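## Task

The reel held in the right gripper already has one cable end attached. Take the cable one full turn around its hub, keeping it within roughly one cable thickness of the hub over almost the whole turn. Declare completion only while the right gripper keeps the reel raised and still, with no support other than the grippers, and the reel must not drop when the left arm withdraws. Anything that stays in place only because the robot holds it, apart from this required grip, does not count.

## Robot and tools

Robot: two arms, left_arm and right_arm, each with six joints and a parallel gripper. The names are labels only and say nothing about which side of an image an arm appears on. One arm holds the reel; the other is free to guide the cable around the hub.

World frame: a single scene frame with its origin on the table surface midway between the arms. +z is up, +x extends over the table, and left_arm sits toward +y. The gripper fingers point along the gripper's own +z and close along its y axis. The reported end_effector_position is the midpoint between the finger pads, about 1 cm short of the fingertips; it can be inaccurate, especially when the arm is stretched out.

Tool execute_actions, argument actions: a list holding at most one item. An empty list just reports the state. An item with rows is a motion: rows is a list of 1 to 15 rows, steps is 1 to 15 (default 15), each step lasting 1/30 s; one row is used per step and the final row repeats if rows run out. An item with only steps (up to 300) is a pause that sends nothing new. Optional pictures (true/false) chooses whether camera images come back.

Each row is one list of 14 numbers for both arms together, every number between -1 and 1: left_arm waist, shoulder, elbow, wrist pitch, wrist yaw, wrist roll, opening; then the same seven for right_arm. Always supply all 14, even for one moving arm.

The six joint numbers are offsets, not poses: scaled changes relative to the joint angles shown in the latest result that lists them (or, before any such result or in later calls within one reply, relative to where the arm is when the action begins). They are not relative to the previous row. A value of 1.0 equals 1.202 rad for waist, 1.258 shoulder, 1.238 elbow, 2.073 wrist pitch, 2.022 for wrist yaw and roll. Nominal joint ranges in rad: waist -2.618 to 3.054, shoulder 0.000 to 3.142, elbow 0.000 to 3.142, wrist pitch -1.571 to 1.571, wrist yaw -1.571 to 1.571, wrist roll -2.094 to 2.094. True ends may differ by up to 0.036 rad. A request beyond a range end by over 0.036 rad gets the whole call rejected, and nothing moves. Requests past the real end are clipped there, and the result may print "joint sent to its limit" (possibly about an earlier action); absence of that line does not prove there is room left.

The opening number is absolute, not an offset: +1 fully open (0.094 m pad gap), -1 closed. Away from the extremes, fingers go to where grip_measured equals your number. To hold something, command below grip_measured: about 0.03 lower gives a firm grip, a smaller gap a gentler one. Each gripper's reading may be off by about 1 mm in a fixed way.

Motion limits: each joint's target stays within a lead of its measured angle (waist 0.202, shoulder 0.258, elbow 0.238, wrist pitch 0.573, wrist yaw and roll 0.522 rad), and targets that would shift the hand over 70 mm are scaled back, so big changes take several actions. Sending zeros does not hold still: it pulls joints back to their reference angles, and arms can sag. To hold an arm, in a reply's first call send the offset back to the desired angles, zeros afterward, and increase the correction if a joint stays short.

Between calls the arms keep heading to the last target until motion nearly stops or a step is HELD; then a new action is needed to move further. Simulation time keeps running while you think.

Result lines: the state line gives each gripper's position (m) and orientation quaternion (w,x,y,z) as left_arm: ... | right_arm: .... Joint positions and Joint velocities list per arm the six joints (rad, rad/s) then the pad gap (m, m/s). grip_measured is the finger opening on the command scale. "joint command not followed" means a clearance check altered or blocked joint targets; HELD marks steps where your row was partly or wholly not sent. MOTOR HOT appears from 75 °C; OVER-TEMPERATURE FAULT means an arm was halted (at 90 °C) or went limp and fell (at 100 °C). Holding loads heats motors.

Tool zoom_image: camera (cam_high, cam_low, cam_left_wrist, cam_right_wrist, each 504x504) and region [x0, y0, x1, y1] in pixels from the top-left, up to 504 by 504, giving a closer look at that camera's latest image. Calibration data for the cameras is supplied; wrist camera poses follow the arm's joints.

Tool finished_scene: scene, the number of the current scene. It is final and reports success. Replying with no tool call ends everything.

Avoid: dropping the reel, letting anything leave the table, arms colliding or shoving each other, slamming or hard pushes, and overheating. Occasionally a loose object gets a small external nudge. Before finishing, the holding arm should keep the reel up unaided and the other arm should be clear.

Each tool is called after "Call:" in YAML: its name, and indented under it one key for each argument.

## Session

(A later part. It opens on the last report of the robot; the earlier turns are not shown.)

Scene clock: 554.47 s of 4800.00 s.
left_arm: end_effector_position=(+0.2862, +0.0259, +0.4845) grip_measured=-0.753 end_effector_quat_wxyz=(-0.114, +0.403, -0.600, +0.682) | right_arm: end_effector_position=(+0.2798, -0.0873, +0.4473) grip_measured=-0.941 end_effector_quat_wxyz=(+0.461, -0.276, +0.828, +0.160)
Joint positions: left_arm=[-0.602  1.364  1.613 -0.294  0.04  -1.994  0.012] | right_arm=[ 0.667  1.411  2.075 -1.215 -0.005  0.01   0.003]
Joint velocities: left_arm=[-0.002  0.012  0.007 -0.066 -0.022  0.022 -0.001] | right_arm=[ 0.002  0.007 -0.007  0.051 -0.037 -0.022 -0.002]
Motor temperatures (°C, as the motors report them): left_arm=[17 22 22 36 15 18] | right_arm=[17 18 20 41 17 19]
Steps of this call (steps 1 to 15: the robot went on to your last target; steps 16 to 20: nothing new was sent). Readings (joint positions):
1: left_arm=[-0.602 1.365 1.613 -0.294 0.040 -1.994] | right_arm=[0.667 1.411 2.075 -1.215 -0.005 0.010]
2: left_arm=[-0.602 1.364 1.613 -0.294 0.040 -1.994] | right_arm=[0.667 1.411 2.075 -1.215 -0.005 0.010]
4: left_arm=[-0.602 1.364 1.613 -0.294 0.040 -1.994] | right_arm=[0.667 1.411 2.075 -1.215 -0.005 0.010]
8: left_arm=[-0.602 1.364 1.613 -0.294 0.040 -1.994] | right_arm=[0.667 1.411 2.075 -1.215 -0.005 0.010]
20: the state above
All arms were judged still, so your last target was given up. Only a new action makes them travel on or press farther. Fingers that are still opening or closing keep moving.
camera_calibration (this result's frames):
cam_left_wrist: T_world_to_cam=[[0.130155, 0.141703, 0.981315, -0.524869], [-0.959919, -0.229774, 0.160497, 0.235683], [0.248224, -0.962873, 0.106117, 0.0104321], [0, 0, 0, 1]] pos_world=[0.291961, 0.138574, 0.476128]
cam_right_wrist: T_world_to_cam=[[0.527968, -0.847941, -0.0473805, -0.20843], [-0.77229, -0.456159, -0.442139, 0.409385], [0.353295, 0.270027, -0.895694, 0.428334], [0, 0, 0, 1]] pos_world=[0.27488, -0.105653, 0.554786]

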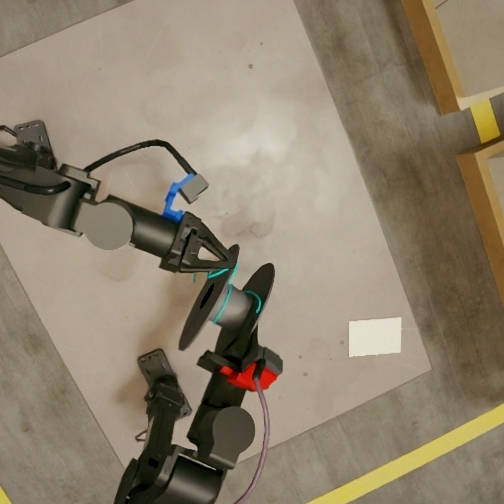

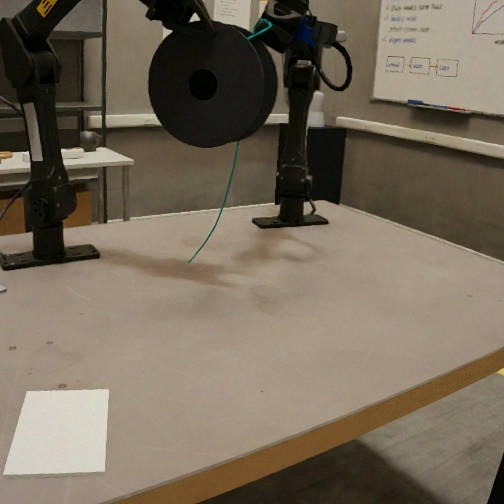

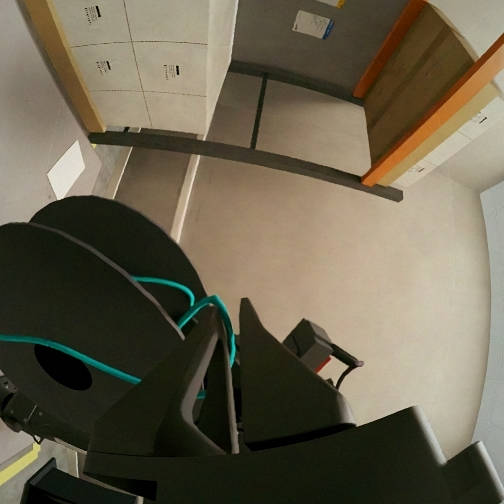

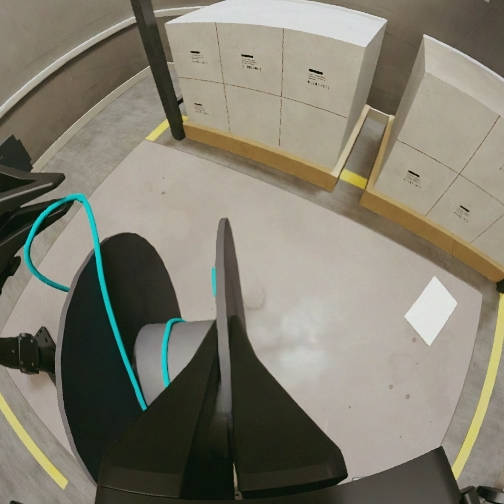

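Slipped off. Retract further and unroll.

Call:
execute_actions:
  actions:
    - {"rows":[[0.02,-0.03,-0.02,0.01,-0.01,0,-0.75,0,0,0,0.009,0,0,-1],[0.04,-0.07,-0.05,0.01,-0.02,0,-0.75,0,0,0,0.009,0,0,-1],[0.05,-0.11,-0.08,0.01,-0.02,0,-0.5,0,0,0,0.009,0,0,-1],[0.05,-0.14,-0.1,0.01,-0.02,0.1,0,0,0,0,0.009,0,0,-1],[0.05,-0.14,-0.1,0.01,-0.02,0.2,0.5,0,0,0,0.009,0,0,-1],[0.05,-0.14,-0.1,0.01,-0.02,0.3,1,0,0,0,0.009,0,0,-1],[0.05,-0.14,-0.1,0.01,-0.02,0.99,1,0,0,0,0.009,0,0,-1]],"steps":15}
  pictures: false

Call:
execute_actions:
  actions:
    - {"steps":40}

Scene clock: 561.33 s of 4800.00 s.
left_arm: end_effector_position=(+0.2708, +0.0792, +0.4976) grip_measured=+1.000 end_effector_quat_wxyz=(+0.477, -0.079, +0.697, -0.529) | right_arm: end_effector_position=(+0.2798, -0.0873, +0.4472) grip_measured=-0.941 end_effector_quat_wxyz=(+0.461, -0.276, +0.828, +0.160)
Joint positions: left_arm=[-0.547  1.198  1.495 -0.282  0.007 -0.95   0.094] | right_arm=[ 0.667  1.411  2.075 -1.215 -0.005  0.01   0.003]
Joint velocities: left_arm=[ 0.007 -0.002  0.022 -0.007 -0.051  2.806  0.   ] | right_arm=[-0.017 -0.007  0.022 -0.037 -0.081  0.007 -0.   ]
Motor temperatures (°C, as the motors report them): left_arm=[16 22 21 36 15 18] | right_arm=[17 18 20 41 17 19]
Steps of this call (steps 1 to 191: nothing new was sent; steps 192 to 206: all 15 steps of this action). Readings (joint positions):
192: left_arm=[-0.601 1.364 1.613 -0.294 0.040 -1.994] | right_arm=[0.667 1.411 2.075 -1.215 -0.005 0.010]
193: left_arm=[-0.596 1.358 1.605 -0.288 0.039 -1.994] | right_arm=[0.667 1.411 2.075 -1.215 -0.005 0.010]
195: left_arm=[-0.573 1.309 1.545 -0.284 0.032 -1.968] | right_arm=[0.667 1.411 2.075 -1.215 -0.005 0.010]
199: left_arm=[-0.547 1.220 1.495 -0.295 0.011 -1.626] | right_arm=[0.667 1.411 2.075 -1.215 -0.005 0.010]
206: the state above

Scene clock: 562.67 s of 4800.00 s.
left_arm: end_effector_position=(+0.2709, +0.0793, +0.4977) grip_measured=+1.000 end_effector_quat_wxyz=(+0.667, +0.248, +0.656, -0.253) | right_arm: end_effector_position=(+0.2798, -0.0873, +0.4472) grip_measured=-0.941 end_effector_quat_wxyz=(+0.461, -0.276, +0.828, +0.160)
Joint positions: left_arm=[-0.547  1.198  1.495 -0.281  0.007 -0.001  0.094] | right_arm=[ 0.667  1.411  2.075 -1.215 -0.005  0.01   0.003]
Joint velocities: left_arm=[-0.002  0.007  0.002 -0.022  0.022  0.051  0.   ] | right_arm=[-0.007 -0.007 -0.012 -0.051  0.11  -0.022 -0.001]
Motor temperatures (°C, as the motors report them): left_arm=[16 22 21 36 15 18] | right_arm=[17 18 20 41 17 19]
Steps of this call (steps 1 to 40: the robot went on to your last target). Readings (joint positions):
1: left_arm=[-0.547 1.198 1.495 -0.281 0.007 -0.854] | right_arm=[0.667 1.411 2.075 -1.215 -0.005 0.010]
2: left_arm=[-0.547 1.198 1.495 -0.281 0.007 -0.757] | right_arm=[0.667 1.411 2.075 -1.215 -0.005 0.010]
4: left_arm=[-0.547 1.198 1.495 -0.281 0.007 -0.563] | right_arm=[0.667 1.411 2.075 -1.215 -0.005 0.010]
8: left_arm=[-0.547 1.198 1.495 -0.281 0.007 -0.240] | right_arm=[0.667 1.411 2.075 -1.215 -0.005 0.010]
40: the state above
camera_calibration (this result's frames):
cam_left_wrist: T_world_to_cam=[[-0.683673, -0.692813, -0.22935, 0.345777], [-0.214142, 0.490881, -0.8445, 0.472155], [0.697664, -0.528248, -0.483962, 0.20173], [0, 0, 0, 1]] pos_world=[0.196767, 0.114351, 0.575669]
cam_right_wrist: T_world_to_cam=[[0.527954, -0.847952, -0.0473445, -0.208451], [-0.772425, -0.456261, -0.441799, 0.409181], [0.353023, 0.269819, -0.895864, 0.428418], [0, 0, 0, 1]] pos_world=[0.274873, -0.105658, 0.554711]

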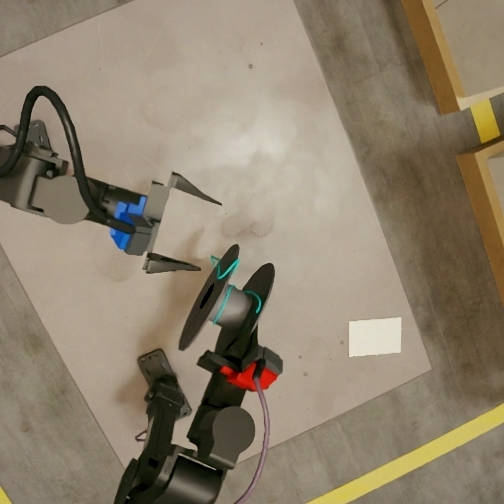

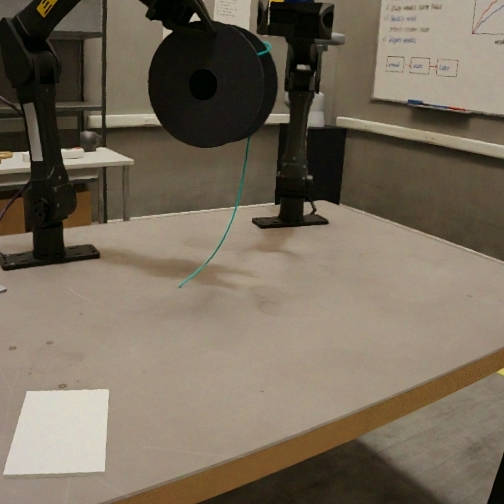

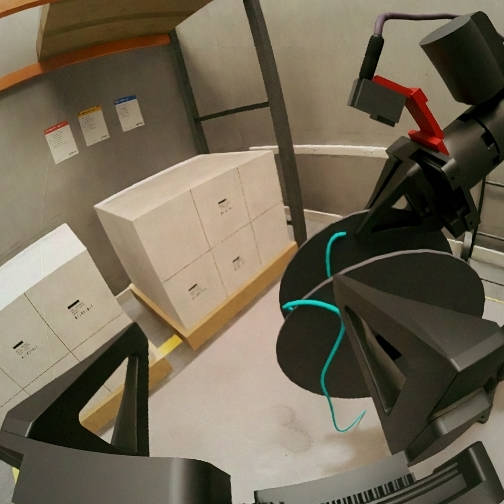

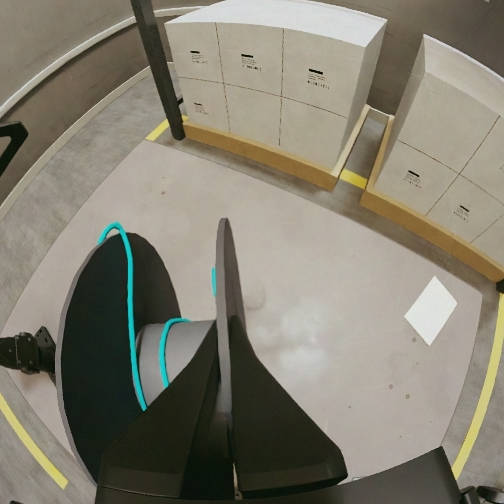

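Call:
zoom_image:
  camera: "cam_high"
  region: [170, 235, 290, 355]

Region (170, 235, 290, 355) of cam_high's 504x504 image, scaled by 4.200, with more detail than that image has.

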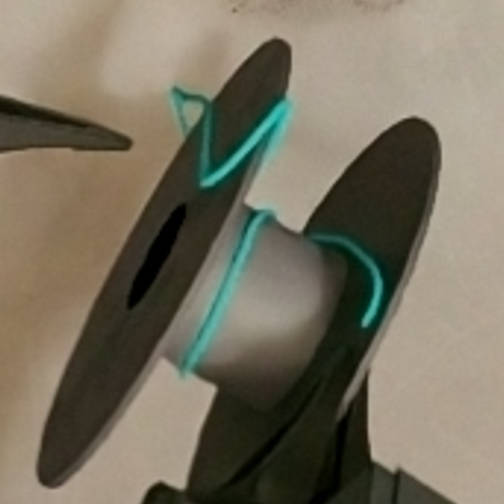

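Call:
finished_scene:
  scene: 1

The scene is finished: the task was done.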